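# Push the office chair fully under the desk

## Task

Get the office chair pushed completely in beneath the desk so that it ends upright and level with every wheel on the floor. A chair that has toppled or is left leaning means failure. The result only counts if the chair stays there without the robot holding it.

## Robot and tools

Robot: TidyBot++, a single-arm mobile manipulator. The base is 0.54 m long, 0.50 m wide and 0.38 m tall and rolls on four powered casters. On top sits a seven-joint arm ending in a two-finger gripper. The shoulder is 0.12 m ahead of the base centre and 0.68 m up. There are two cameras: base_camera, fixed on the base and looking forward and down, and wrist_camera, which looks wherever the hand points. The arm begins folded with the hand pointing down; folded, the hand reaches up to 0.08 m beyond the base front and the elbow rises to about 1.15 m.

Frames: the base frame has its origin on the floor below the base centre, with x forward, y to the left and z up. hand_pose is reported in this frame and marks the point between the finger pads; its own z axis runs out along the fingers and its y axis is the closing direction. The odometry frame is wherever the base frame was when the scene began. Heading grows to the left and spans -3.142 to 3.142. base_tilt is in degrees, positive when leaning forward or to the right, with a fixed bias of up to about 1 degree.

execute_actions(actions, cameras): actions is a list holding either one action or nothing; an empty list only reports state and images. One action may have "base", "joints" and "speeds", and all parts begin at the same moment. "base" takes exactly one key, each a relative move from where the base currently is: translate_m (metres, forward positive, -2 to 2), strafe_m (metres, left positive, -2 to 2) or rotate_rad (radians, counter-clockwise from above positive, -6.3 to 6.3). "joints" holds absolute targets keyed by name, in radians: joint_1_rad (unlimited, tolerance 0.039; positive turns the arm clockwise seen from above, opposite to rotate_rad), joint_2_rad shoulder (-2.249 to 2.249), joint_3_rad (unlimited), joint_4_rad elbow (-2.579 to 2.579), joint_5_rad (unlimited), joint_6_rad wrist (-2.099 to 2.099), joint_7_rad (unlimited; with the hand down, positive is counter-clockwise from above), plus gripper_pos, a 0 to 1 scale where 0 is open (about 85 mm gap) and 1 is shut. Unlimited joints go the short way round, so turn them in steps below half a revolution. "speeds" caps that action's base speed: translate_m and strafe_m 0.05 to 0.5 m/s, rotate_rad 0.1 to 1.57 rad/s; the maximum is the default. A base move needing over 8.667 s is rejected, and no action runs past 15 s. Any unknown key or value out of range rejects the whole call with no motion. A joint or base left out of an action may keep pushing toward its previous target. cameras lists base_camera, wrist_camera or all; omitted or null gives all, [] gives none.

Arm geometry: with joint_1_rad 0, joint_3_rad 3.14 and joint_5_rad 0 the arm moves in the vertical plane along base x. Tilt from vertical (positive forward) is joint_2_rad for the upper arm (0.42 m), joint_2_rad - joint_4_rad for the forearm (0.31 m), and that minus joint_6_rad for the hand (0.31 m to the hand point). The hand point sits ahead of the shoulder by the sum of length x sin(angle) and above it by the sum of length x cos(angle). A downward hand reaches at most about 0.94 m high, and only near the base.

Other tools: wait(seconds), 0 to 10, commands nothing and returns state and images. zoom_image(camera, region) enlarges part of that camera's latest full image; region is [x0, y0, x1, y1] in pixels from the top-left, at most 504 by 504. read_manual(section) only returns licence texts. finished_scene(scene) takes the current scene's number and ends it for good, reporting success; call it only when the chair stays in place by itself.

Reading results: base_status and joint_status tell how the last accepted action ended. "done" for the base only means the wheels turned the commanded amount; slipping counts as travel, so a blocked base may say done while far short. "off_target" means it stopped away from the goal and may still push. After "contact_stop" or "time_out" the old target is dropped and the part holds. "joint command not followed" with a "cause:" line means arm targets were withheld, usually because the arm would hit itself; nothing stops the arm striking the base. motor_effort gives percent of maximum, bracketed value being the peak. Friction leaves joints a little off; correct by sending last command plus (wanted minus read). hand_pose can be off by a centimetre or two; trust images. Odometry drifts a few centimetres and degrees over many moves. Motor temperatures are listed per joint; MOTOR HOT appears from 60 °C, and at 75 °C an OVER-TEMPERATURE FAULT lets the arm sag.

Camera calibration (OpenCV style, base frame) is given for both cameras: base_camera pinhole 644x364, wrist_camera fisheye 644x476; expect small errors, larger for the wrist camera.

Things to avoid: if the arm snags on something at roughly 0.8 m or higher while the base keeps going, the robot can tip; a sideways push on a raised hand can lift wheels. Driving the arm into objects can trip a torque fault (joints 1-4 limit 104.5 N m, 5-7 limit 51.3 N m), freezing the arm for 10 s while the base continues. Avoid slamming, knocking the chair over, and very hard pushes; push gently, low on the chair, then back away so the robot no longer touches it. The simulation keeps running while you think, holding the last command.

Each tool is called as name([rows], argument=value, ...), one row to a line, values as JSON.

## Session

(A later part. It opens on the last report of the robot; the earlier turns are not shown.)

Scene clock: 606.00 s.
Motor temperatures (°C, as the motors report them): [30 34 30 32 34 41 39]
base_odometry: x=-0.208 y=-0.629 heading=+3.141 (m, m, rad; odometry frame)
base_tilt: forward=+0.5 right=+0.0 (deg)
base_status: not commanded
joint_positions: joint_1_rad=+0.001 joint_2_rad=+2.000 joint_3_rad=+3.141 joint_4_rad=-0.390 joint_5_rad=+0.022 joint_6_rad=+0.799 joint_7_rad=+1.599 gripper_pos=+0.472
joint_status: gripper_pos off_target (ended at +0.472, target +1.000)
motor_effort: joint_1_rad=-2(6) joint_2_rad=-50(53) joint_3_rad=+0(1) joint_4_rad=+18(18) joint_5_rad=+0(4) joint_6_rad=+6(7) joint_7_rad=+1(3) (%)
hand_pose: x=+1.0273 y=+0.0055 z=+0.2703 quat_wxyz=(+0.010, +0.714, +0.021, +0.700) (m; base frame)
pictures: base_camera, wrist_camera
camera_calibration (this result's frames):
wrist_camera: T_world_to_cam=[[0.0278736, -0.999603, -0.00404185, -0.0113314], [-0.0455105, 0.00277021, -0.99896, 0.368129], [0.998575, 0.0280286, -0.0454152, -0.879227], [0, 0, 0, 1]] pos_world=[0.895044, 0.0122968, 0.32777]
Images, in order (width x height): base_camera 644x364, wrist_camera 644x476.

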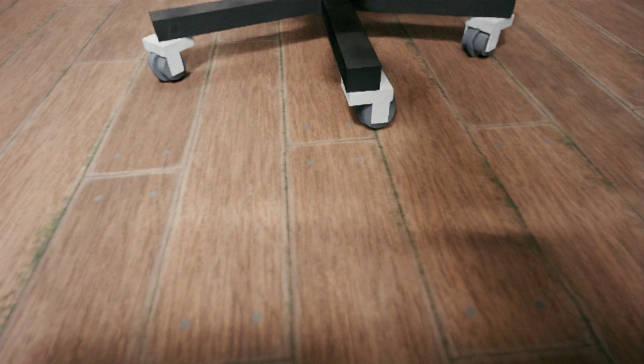

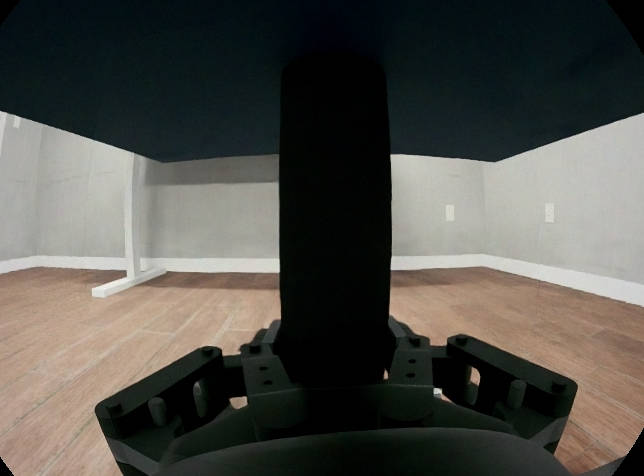

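execute_actions([
  {"base": {"strafe_m": 0.42}, "speeds": {"strafe_m": 0.12}},
])

Scene clock: 638.83 s.
Motor temperatures (°C, as the motors report them): [30 34 30 32 34 41 39]
base_odometry: x=-0.208 y=-1.049 heading=+3.141 (m, m, rad; odometry frame)
base_tilt: forward=+0.5 right=+0.0 (deg)
base_status: done
joint_positions: joint_1_rad=+0.029 joint_2_rad=+2.001 joint_3_rad=+3.143 joint_4_rad=-0.390 joint_5_rad=+0.004 joint_6_rad=+0.799 joint_7_rad=+1.594 gripper_pos=+0.473
joint_status: not commanded
motor_effort: joint_1_rad=-6(24) joint_2_rad=-51(52) joint_3_rad=-1(3) joint_4_rad=+18(19) joint_5_rad=+0(5) joint_6_rad=+6(9) joint_7_rad=-4(5) (%)
hand_pose: x=+1.0268 y=-0.0238 z=+0.2699 quat_wxyz=(+0.018, +0.715, +0.001, +0.699) (m; base frame)
pictures: base_camera, wrist_camera
camera_calibration (this result's frames):
wrist_camera: T_world_to_cam=[[-0.0122812, -0.999726, -0.0199307, 0.00490265], [-0.045163, 0.0204664, -0.99877, 0.367867], [0.998904, -0.011366, -0.0454019, -0.879258], [0, 0, 0, 1]] pos_world=[0.894969, -0.0126213, 0.327592]
Images, in order (width x height): base_camera 644x364, wrist_camera 644x476.

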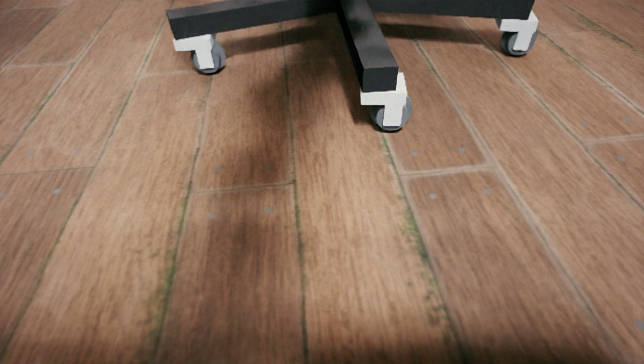

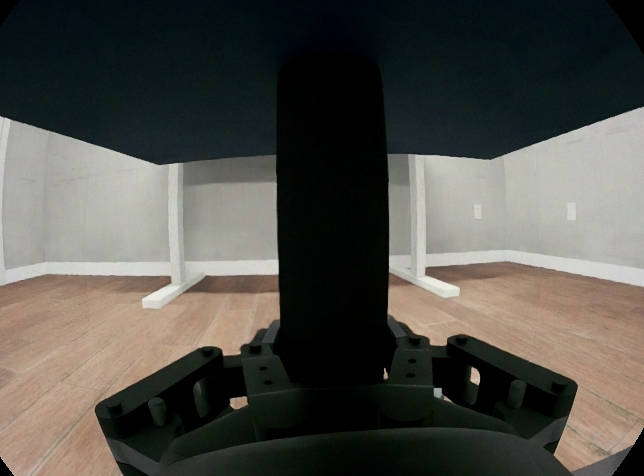

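execute_actions([
  {"base": {"translate_m": 0.78}, "speeds": {"translate_m": 0.2}},
])

Scene clock: 697.70 s.
Motor temperatures (°C, as the motors report them): [30 35 30 32 34 41 39]
base_odometry: x=-0.988 y=-1.050 heading=-3.141 (m, m, rad; odometry frame)
base_tilt: forward=+0.5 right=+0.0 (deg)
base_status: done
joint_positions: joint_1_rad=-0.093 joint_2_rad=+2.010 joint_3_rad=+3.143 joint_4_rad=-0.390 joint_5_rad=+0.007 joint_6_rad=+0.827 joint_7_rad=+1.594 gripper_pos=+0.473
joint_status: not commanded
motor_effort: joint_1_rad=+15(20) joint_2_rad=-52(56) joint_3_rad=+1(1) joint_4_rad=+18(21) joint_5_rad=-6(8) joint_6_rad=+9(12) joint_7_rad=+1(3) (%)
hand_pose: x=+1.0192 y=+0.0869 z=+0.2703 quat_wxyz=(-0.025, +0.707, +0.045, +0.706) (m; base frame)
pictures: base_camera, wrist_camera
camera_calibration (this result's frames):
wrist_camera: T_world_to_cam=[[0.111782, -0.993575, -0.0176819, -0.0121324], [-0.0285769, 0.0145721, -0.999485, 0.349393], [0.993322, 0.11223, -0.0267644, -0.880501], [0, 0, 0, 1]] pos_world=[0.885962, 0.0816726, 0.325433]
Images, in order (width x height): base_camera 644x364, wrist_camera 644x476.

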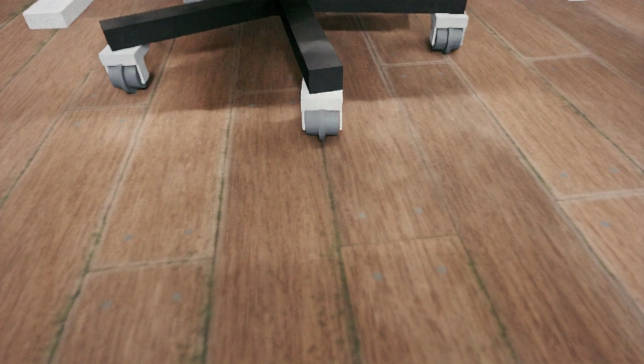

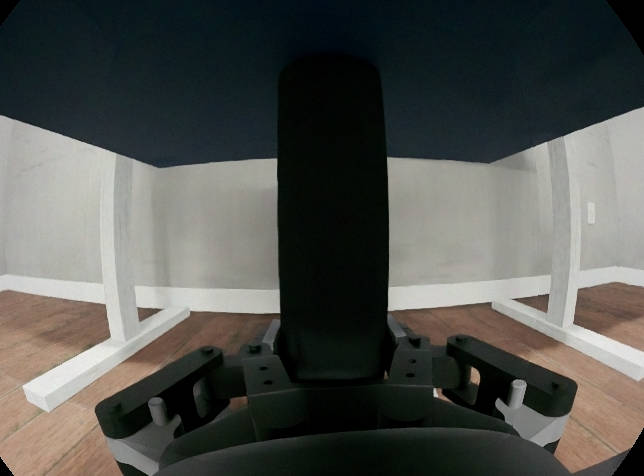

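execute_actions([
  {"base": {"translate_m": 0.14}, "speeds": {"translate_m": 0.1}},
])

Scene clock: 723.53 s.
Motor temperatures (°C, as the motors report them): [31 35 30 32 34 41 39]
base_odometry: x=-1.129 y=-1.050 heading=-3.141 (m, m, rad; odometry frame)
base_tilt: forward=+0.6 right=+0.0 (deg)
base_status: done
joint_positions: joint_1_rad=-0.090 joint_2_rad=+2.009 joint_3_rad=+3.143 joint_4_rad=-0.390 joint_5_rad=+0.007 joint_6_rad=+0.825 joint_7_rad=+1.594 gripper_pos=+0.473
joint_status: not commanded
motor_effort: joint_1_rad=+13(17) joint_2_rad=-51(56) joint_3_rad=+1(1) joint_4_rad=+17(21) joint_5_rad=-5(7) joint_6_rad=+11(11) joint_7_rad=+1(2) (%)
hand_pose: x=+1.0197 y=+0.0844 z=+0.2703 quat_wxyz=(-0.024, +0.707, +0.044, +0.705) (m; base frame)
pictures: base_camera, wrist_camera
camera_calibration (this result's frames):
wrist_camera: T_world_to_cam=[[0.109044, -0.993879, -0.0176902, -0.0117891], [-0.029384, 0.0145657, -0.999462, 0.35029], [0.993602, 0.109506, -0.0276159, -0.880478], [0, 0, 0, 1]] pos_world=[0.886424, 0.0795981, 0.325578]
Images, in order (width x height): base_camera 644x364, wrist_camera 644x476.

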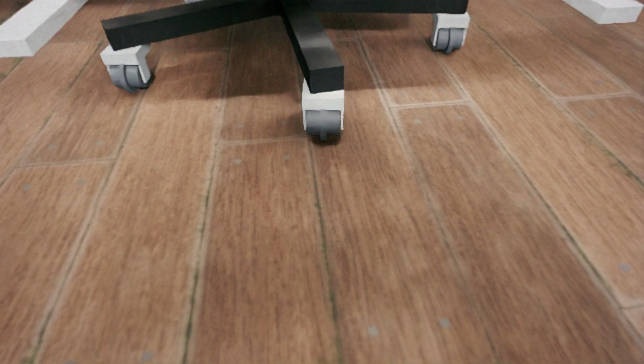

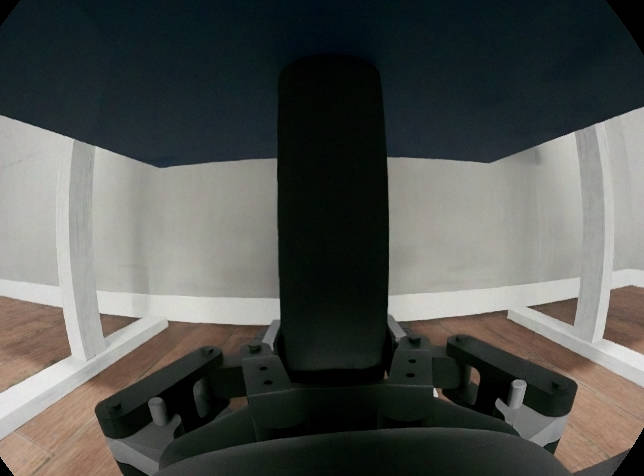

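execute_actions([
  {"base": {"translate_m": 0.07}, "speeds": {"translate_m": 0.08}},
])

Scene clock: 757.57 s.
Motor temperatures (°C, as the motors report them): [31 35 30 32 34 41 39]
base_odometry: x=-1.199 y=-1.050 heading=-3.140 (m, m, rad; odometry frame)
base_tilt: forward=+0.5 right=+0.1 (deg)
base_status: done
joint_positions: joint_1_rad=-0.088 joint_2_rad=+2.009 joint_3_rad=+3.143 joint_4_rad=-0.390 joint_5_rad=+0.007 joint_6_rad=+0.825 joint_7_rad=+1.594 gripper_pos=+0.473
joint_status: not commanded
motor_effort: joint_1_rad=+14(16) joint_2_rad=-50(56) joint_3_rad=+1(0) joint_4_rad=+18(20) joint_5_rad=-6(6) joint_6_rad=+10(12) joint_7_rad=+1(1) (%)
hand_pose: x=+1.0199 y=+0.0825 z=+0.2702 quat_wxyz=(-0.023, +0.707, +0.044, +0.705) (m; base frame)
pictures: base_camera, wrist_camera
camera_calibration (this result's frames):
wrist_camera: T_world_to_cam=[[0.106928, -0.994109, -0.0176943, -0.0115304], [-0.0297009, 0.0145948, -0.999452, 0.350602], [0.993823, 0.107395, -0.0279653, -0.880448], [0, 0, 0, 1]] pos_world=[0.886655, 0.0779762, 0.325584]
Images, in order (width x height): base_camera 644x364, wrist_camera 644x476.

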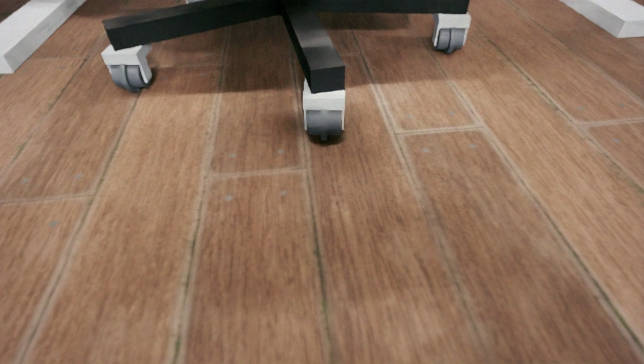

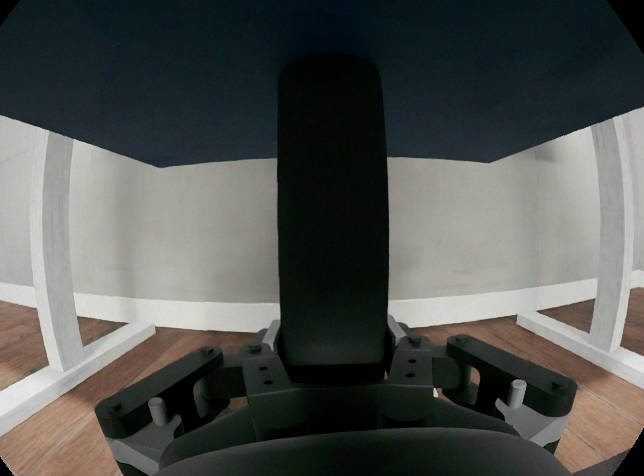

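No contact yet. Another small step.

execute_actions([
  {"base": {"translate_m": 0.05}, "speeds": {"translate_m": 0.07}},
])

Scene clock: 763.00 s.
Motor temperatures (°C, as the motors report them): [31 35 30 32 34 41 39]
base_odometry: x=-1.249 y=-1.050 heading=-3.139 (m, m, rad; odometry frame)
base_tilt: forward=+0.5 right=+0.0 (deg)
base_status: done
joint_positions: joint_1_rad=-0.086 joint_2_rad=+2.009 joint_3_rad=+3.143 joint_4_rad=-0.391 joint_5_rad=+0.007 joint_6_rad=+0.825 joint_7_rad=+1.594 gripper_pos=+0.473
joint_status: not commanded
motor_effort: joint_1_rad=+13(16) joint_2_rad=-51(56) joint_3_rad=+1(1) joint_4_rad=+18(22) joint_5_rad=-5(6) joint_6_rad=+11(12) joint_7_rad=+2(2) (%)
hand_pose: x=+1.0201 y=+0.0810 z=+0.2703 quat_wxyz=(-0.022, +0.707, +0.043, +0.705) (m; base frame)
pictures: base_camera, wrist_camera
camera_calibration (this result's frames):
wrist_camera: T_world_to_cam=[[0.105213, -0.994292, -0.0176969, -0.0113202], [-0.0299664, 0.0146177, -0.999444, 0.350928], [0.993998, 0.105685, -0.0282574, -0.880462], [0, 0, 0, 1]] pos_world=[0.886885, 0.0766664, 0.325653]
Images, in order (width x height): base_camera 644x364, wrist_camera 644x476.

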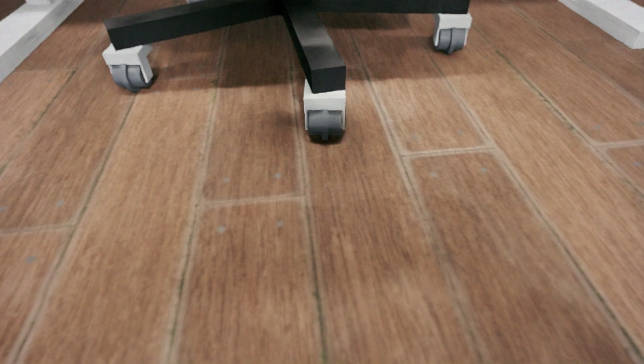

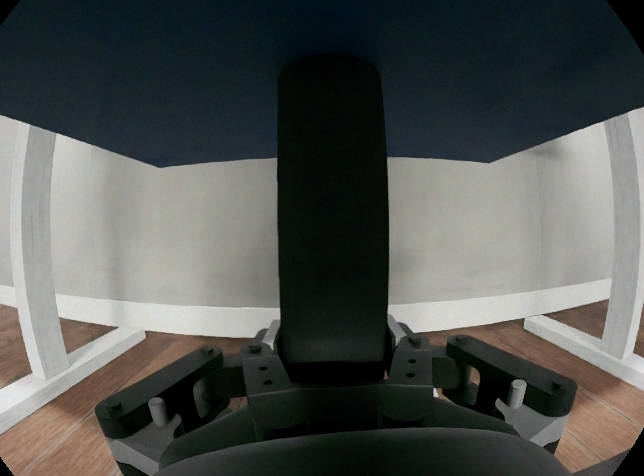

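execute_actions([
  {"base": {"translate_m": 0.05}, "speeds": {"translate_m": 0.07}},
])

Scene clock: 768.07 s.
Motor temperatures (°C, as the motors report them): [31 35 30 32 34 41 39]
base_odometry: x=-1.300 y=-1.051 heading=-3.138 (m, m, rad; odometry frame)
base_tilt: forward=+0.5 right=+0.1 (deg)
base_status: done
joint_positions: joint_1_rad=-0.084 joint_2_rad=+2.009 joint_3_rad=+3.143 joint_4_rad=-0.390 joint_5_rad=+0.007 joint_6_rad=+0.825 joint_7_rad=+1.594 gripper_pos=+0.473
joint_status: not commanded
motor_effort: joint_1_rad=+14(15) joint_2_rad=-52(56) joint_3_rad=+1(1) joint_4_rad=+18(20) joint_5_rad=-5(6) joint_6_rad=+11(12) joint_7_rad=+2(1) (%)
hand_pose: x=+1.0202 y=+0.0793 z=+0.2703 quat_wxyz=(-0.022, +0.707, +0.042, +0.705) (m; base frame)
pictures: base_camera, wrist_camera
camera_calibration (this result's frames):
wrist_camera: T_world_to_cam=[[0.103413, -0.994481, -0.0176937, -0.0111115], [-0.0296478, 0.0146992, -0.999452, 0.350671], [0.994197, 0.103881, -0.0279641, -0.880541], [0, 0, 0, 1]] pos_world=[0.886976, 0.0752669, 0.325658]
Images, in order (width x height): base_camera 644x364, wrist_camera 644x476.

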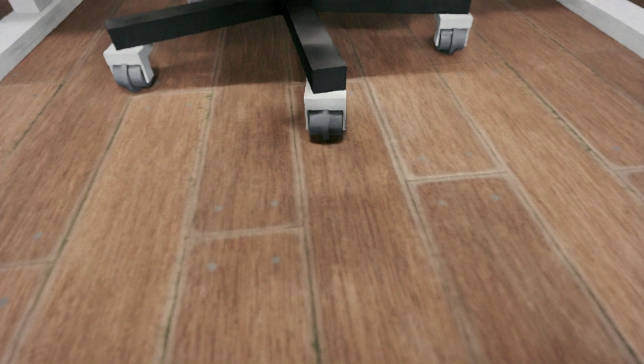

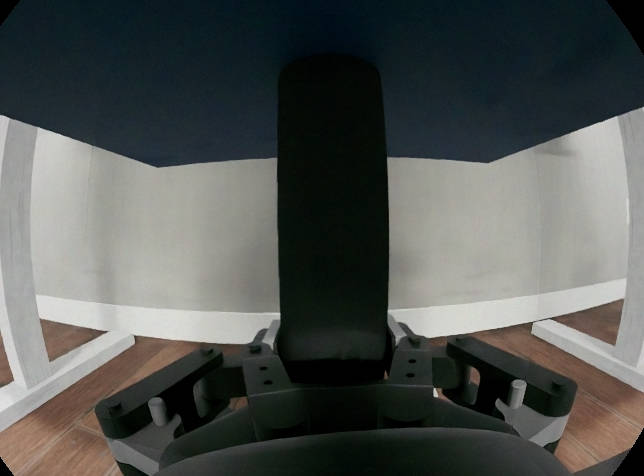

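execute_actions([
  {"base": {"translate_m": 0.04}, "speeds": {"translate_m": 0.06}},
])

Scene clock: 776.07 s.
Motor temperatures (°C, as the motors report them): [31 35 30 32 34 41 39]
base_odometry: x=-1.336 y=-1.051 heading=-3.138 (m, m, rad; odometry frame)
base_tilt: forward=+0.5 right=+0.0 (deg)
base_status: translate_m time_out (by the wheels' count: +0.037 of +0.040)
joint_positions: joint_1_rad=-0.083 joint_2_rad=+2.064 joint_3_rad=+3.143 joint_4_rad=-0.399 joint_5_rad=+0.007 joint_6_rad=+0.996 joint_7_rad=+1.590 gripper_pos=+0.473
joint_status: not commanded
motor_effort: joint_1_rad=+14(18) joint_2_rad=-60(64) joint_3_rad=+1(0) joint_4_rad=+20(23) joint_5_rad=-6(8) joint_6_rad=-19(26) joint_7_rad=+3(3) (%)
hand_pose: x=+0.9931 y=+0.0765 z=+0.2697 quat_wxyz=(-0.024, +0.669, +0.039, +0.742) (m; base frame)
pictures: base_camera, wrist_camera
camera_calibration (this result's frames):
wrist_camera: T_world_to_cam=[[0.105769, -0.994193, -0.0198487, -0.0129496], [0.0764641, 0.0280331, -0.996678, 0.242181], [0.991446, 0.1039, 0.0789851, -0.879356], [0, 0, 0, 1]] pos_world=[0.854686, 0.0717018, 0.310575]
Images, in order (width x height): base_camera 644x364, wrist_camera 644x476.

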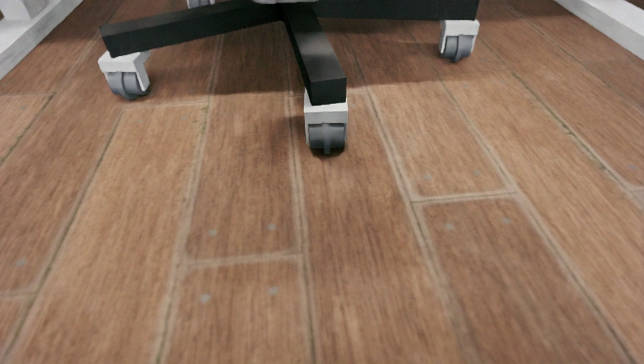

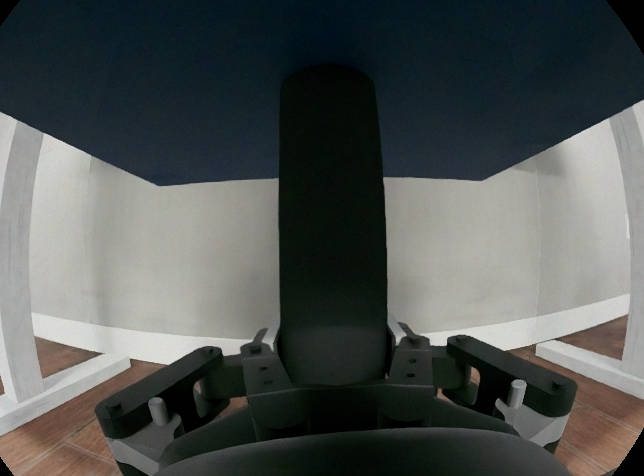

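execute_actions([
  {"base": {"translate_m": -0.025}, "joints": {"joint_1_rad": -0.088}, "speeds": {"translate_m": 0.06}},
])

Scene clock: 788.90 s.
Motor temperatures (°C, as the motors report them): [31 35 30 32 34 41 39]
base_odometry: x=-1.311 y=-1.051 heading=-3.138 (m, m, rad; odometry frame)
base_tilt: forward=+0.5 right=+0.1 (deg)
base_status: done
joint_positions: joint_1_rad=-0.083 joint_2_rad=+2.021 joint_3_rad=+3.143 joint_4_rad=-0.396 joint_5_rad=+0.007 joint_6_rad=+0.865 joint_7_rad=+1.588 gripper_pos=+0.473
joint_status: all done
motor_effort: joint_1_rad=-2(14) joint_2_rad=-54(60) joint_3_rad=+2(2) joint_4_rad=+17(22) joint_5_rad=+2(5) joint_6_rad=+0(20) joint_7_rad=+3(4) (%)
hand_pose: x=+1.0140 y=+0.0776 z=+0.2692 quat_wxyz=(-0.023, +0.699, +0.040, +0.713) (m; base frame)
pictures: base_camera, wrist_camera
camera_calibration (this result's frames):
wrist_camera: T_world_to_cam=[[0.10289, -0.994434, -0.0226922, -0.0103265], [-0.0071552, 0.0220728, -0.999731, 0.326109], [0.994667, 0.103024, -0.00484431, -0.880871], [0, 0, 0, 1]] pos_world=[0.879569, 0.0732841, 0.32152]
Images, in order (width x height): base_camera 644x364, wrist_camera 644x476.

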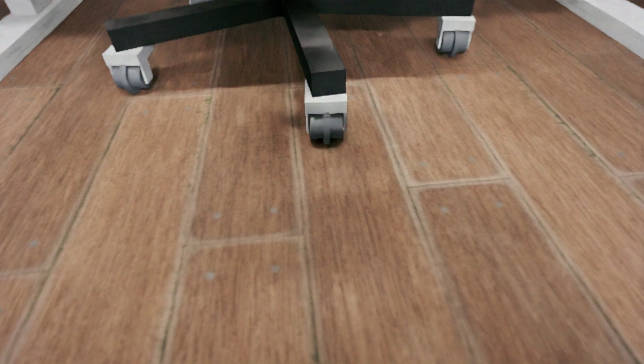

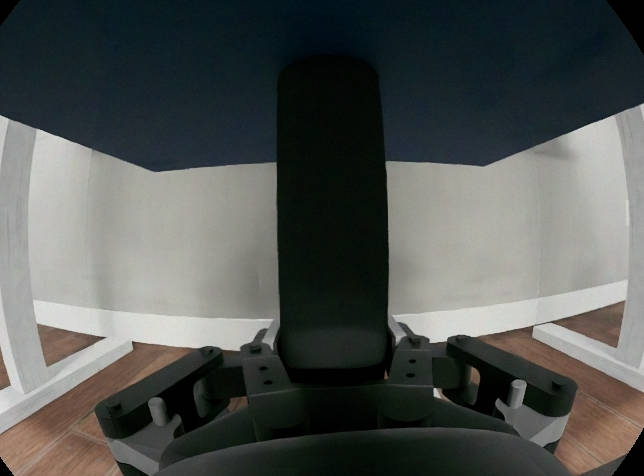

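execute_actions([
  {"joints": {"gripper_pos": 0.0}},
], cameras=["wrist_camera"])

execute_actions([
  {"base": {"translate_m": -0.55}, "speeds": {"translate_m": 0.35}},
])

Scene clock: 793.47 s.
Motor temperatures (°C, as the motors report them): [31 35 30 32 34 41 39]
base_odometry: x=-1.311 y=-1.051 heading=-3.138 (m, m, rad; odometry frame)
base_tilt: forward=+0.5 right=+0.0 (deg)
base_status: not commanded
joint_positions: joint_1_rad=-0.083 joint_2_rad=+2.007 joint_3_rad=+3.143 joint_4_rad=-0.394 joint_5_rad=+0.007 joint_6_rad=+0.850 joint_7_rad=+1.588 gripper_pos=+0.000
joint_status: all done
motor_effort: joint_1_rad=-2(3) joint_2_rad=-50(53) joint_3_rad=+0(0) joint_4_rad=+17(18) joint_5_rad=-1(2) joint_6_rad=+8(7) joint_7_rad=+1(3) (%)
hand_pose: x=+1.0204 y=+0.0781 z=+0.2785 quat_wxyz=(-0.023, +0.699, +0.040, +0.714) (m; base frame)
pictures: wrist_camera
camera_calibration (this result's frames):
wrist_camera: T_world_to_cam=[[0.102824, -0.994443, -0.0225739, -0.0102384], [-0.00587789, 0.0220864, -0.999739, 0.334077], [0.994682, 0.10293, -0.00357421, -0.887572], [0, 0, 0, 1]] pos_world=[0.885868, 0.0737979, 0.330586]
Images, in order (width x height): wrist_camera 644x476.

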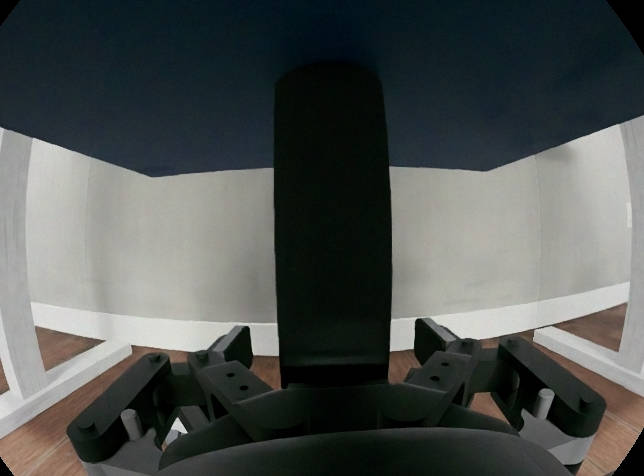

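Scene clock: 796.20 s.
Motor temperatures (°C, as the motors report them): [31 35 30 32 34 41 39]
base_odometry: x=-0.761 y=-1.049 heading=-3.138 (m, m, rad; odometry frame)
base_tilt: forward=+0.5 right=+0.1 (deg)
base_status: done
joint_positions: joint_1_rad=-0.083 joint_2_rad=+2.001 joint_3_rad=+3.143 joint_4_rad=-0.391 joint_5_rad=+0.007 joint_6_rad=+0.850 joint_7_rad=+1.588 gripper_pos=+0.000
joint_status: not commanded
motor_effort: joint_1_rad=-1(3) joint_2_rad=-51(52) joint_3_rad=+0(0) joint_4_rad=+17(18) joint_5_rad=-1(1) joint_6_rad=+7(7) joint_7_rad=+1(0) (%)
hand_pose: x=+1.0232 y=+0.0784 z=+0.2849 quat_wxyz=(-0.023, +0.696, +0.040, +0.717) (m; base frame)
pictures: base_camera, wrist_camera
camera_calibration (this result's frames):
wrist_camera: T_world_to_cam=[[0.103038, -0.994425, -0.0224109, -0.0103889], [0.0022465, 0.0227635, -0.999738, 0.33215], [0.994675, 0.102961, 0.00457948, -0.892701], [0, 0, 0, 1]] pos_world=[0.888272, 0.0740214, 0.335919]
Images, in order (width x height): base_camera 644x364, wrist_camera 644x476.

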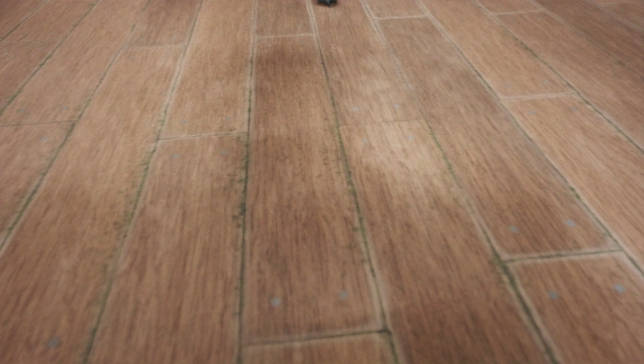

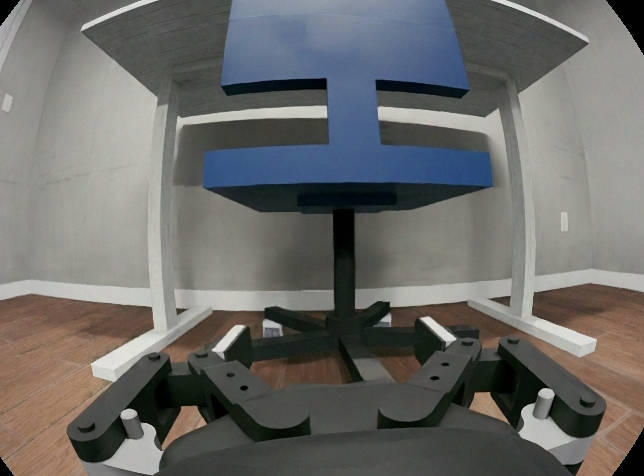

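execute_actions([
  {"joints": {"joint_2_rad": 1.0, "joint_4_rad": -1.1, "joint_6_rad": 0.6}},
], cameras=["wrist_camera"])

Scene clock: 805.97 s.
Motor temperatures (°C, as the motors report them): [31 35 30 32 34 41 39]
base_odometry: x=-0.761 y=-1.049 heading=-3.138 (m, m, rad; odometry frame)
base_tilt: forward=+0.5 right=+0.1 (deg)
base_status: not commanded
joint_positions: joint_1_rad=-0.083 joint_2_rad=+1.003 joint_3_rad=+3.143 joint_4_rad=-1.088 joint_5_rad=+0.007 joint_6_rad=+0.638 joint_7_rad=+1.588 gripper_pos=+0.000
joint_status: all done
motor_effort: joint_1_rad=-2(1) joint_2_rad=-52(57) joint_3_rad=+0(0) joint_4_rad=+20(20) joint_5_rad=-1(0) joint_6_rad=+7(8) joint_7_rad=+1(1) (%)
hand_pose: x=+1.0523 y=+0.0797 z=+0.7880 quat_wxyz=(-0.023, +0.663, +0.037, +0.747) (m; base frame)
pictures: wrist_camera
camera_calibration (this result's frames):
wrist_camera: T_world_to_cam=[[0.102208, -0.994566, -0.0197734, -0.00198365], [0.0906388, 0.0291057, -0.995458, 0.738104], [0.990625, 0.0999519, 0.0931212, -0.989305], [0, 0, 0, 1]] pos_world=[0.913332, 0.0754269, 0.826838]
Images, in order (width x height): wrist_camera 644x476.

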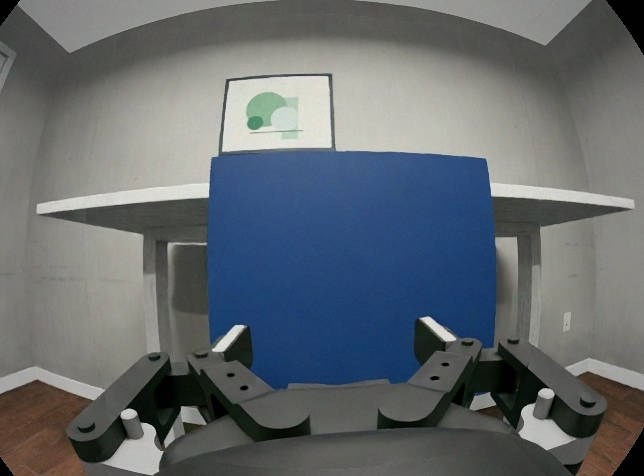

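zoom_image(camera="wrist_camera", region=[130, 130, 290, 260])

zoom_image(camera="wrist_camera", region=[430, 130, 590, 260])

Region (130, 130, 290, 260) of wrist_camera's 644x476 image, scaled by 3.150; it fills the top 410 rows of this view, and the rest is white.

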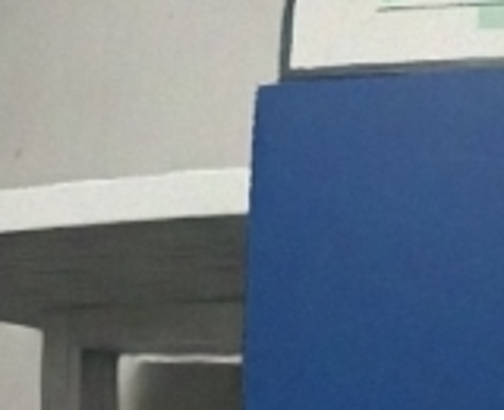

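Region (430, 130, 590, 260) of wrist_camera's 644x476 image, scaled by 3.150; it fills the top 410 rows of this view, and the rest is white.

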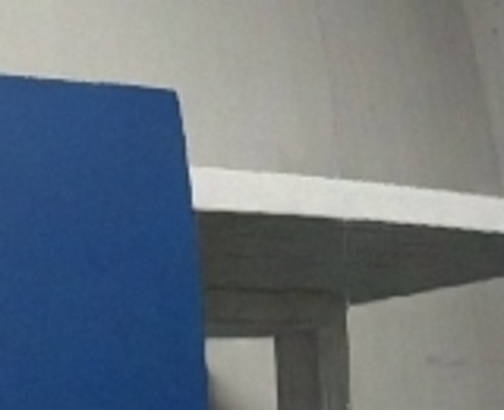

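execute_actions([
  {"base": {"strafe_m": -0.5}, "joints": {"joint_1_rad": -0.35}},
])

Scene clock: 883.00 s.
Motor temperatures (°C, as the motors report them): [31 36 30 32 34 41 39]
base_odometry: x=-0.763 y=-0.549 heading=-3.139 (m, m, rad; odometry frame)
base_tilt: forward=+0.5 right=+0.1 (deg)
base_status: done
joint_positions: joint_1_rad=-0.342 joint_2_rad=+1.003 joint_3_rad=+3.142 joint_4_rad=-1.089 joint_5_rad=+0.007 joint_6_rad=+0.637 joint_7_rad=+1.588 gripper_pos=+0.000
joint_status: all done
motor_effort: joint_1_rad=-2(8) joint_2_rad=-51(52) joint_3_rad=+0(2) joint_4_rad=+19(21) joint_5_rad=+0(2) joint_6_rad=+7(8) joint_7_rad=+1(1) (%)
hand_pose: x=+1.0006 y=+0.3161 z=+0.7870 quat_wxyz=(-0.119, +0.654, +0.122, +0.737) (m; base frame)
pictures: base_camera, wrist_camera
camera_calibration (this result's frames):
wrist_camera: T_world_to_cam=[[0.35364, -0.935152, -0.0207271, -0.0312253], [0.0780231, 0.0515727, -0.995617, 0.740637], [0.932122, 0.350473, 0.0912016, -0.980785], [0, 0, 0, 1]] pos_world=[0.867467, 0.276341, 0.826192]
Images, in order (width x height): base_camera 644x364, wrist_camera 644x476.

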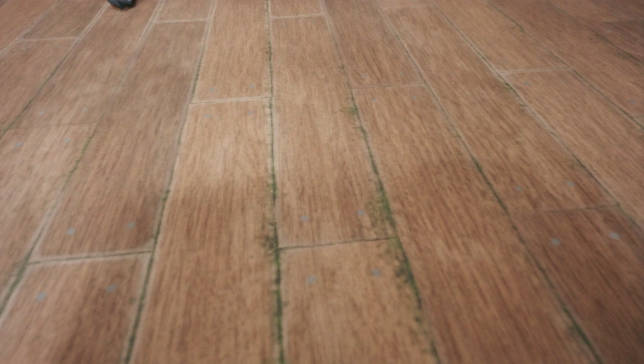

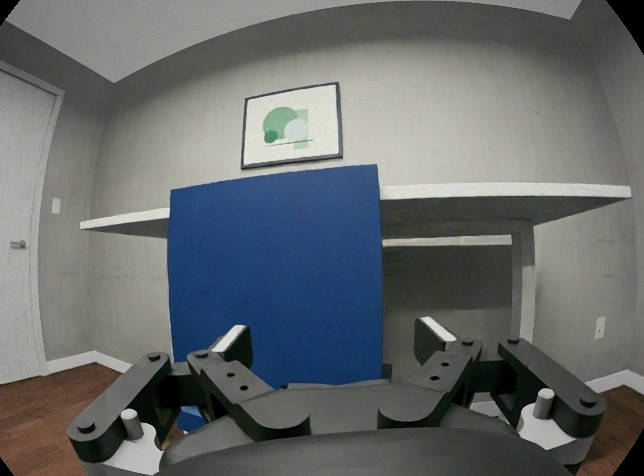

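execute_actions([
  {"joints": {"joint_1_rad": 0.0}},
], cameras=["wrist_camera"])

Scene clock: 889.03 s.
Motor temperatures (°C, as the motors report them): [31 36 30 32 34 41 39]
base_odometry: x=-0.763 y=-0.549 heading=-3.139 (m, m, rad; odometry frame)
base_tilt: forward=+0.5 right=+0.1 (deg)
base_status: not commanded
joint_positions: joint_1_rad=-0.001 joint_2_rad=+1.003 joint_3_rad=+3.145 joint_4_rad=-1.089 joint_5_rad=+0.007 joint_6_rad=+0.637 joint_7_rad=+1.588 gripper_pos=+0.000
joint_status: all done
motor_effort: joint_1_rad=-1(9) joint_2_rad=-52(52) joint_3_rad=+1(2) joint_4_rad=+20(20) joint_5_rad=-1(1) joint_6_rad=+8(7) joint_7_rad=+1(1) (%)
hand_pose: x=+1.0556 y=+0.0028 z=+0.7870 quat_wxyz=(+0.008, +0.665, +0.010, +0.747) (m; base frame)
pictures: wrist_camera
camera_calibration (this result's frames):
wrist_camera: T_world_to_cam=[[0.0200357, -0.999623, -0.0187607, 0.00713217], [0.0907906, 0.020506, -0.995659, 0.739122], [0.995668, 0.0182455, 0.0911673, -0.988336], [0, 0, 0, 1]] pos_world=[0.916807, 0.0100057, 0.826151]
Images, in order (width x height): wrist_camera 644x476.

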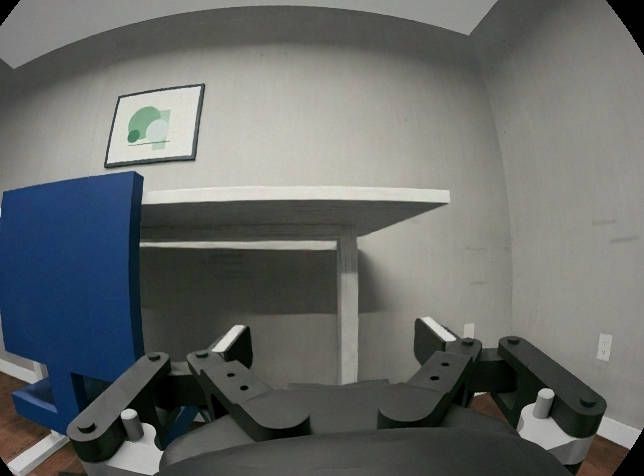

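zoom_image(camera="wrist_camera", region=[100, 160, 200, 260])

Region (100, 160, 200, 260) of wrist_camera's 644x476 image, scaled by 5.040.

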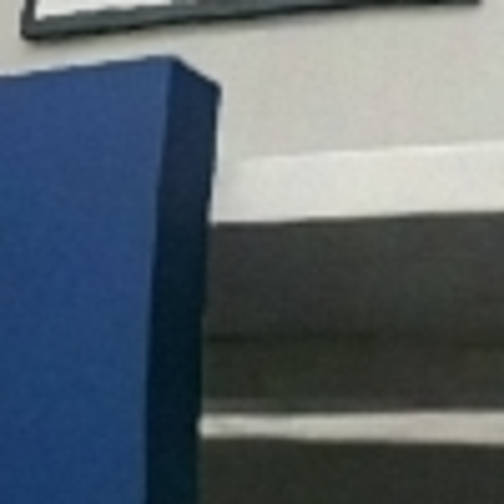

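finished_scene(scene=1)

The scene is finished: the task was done.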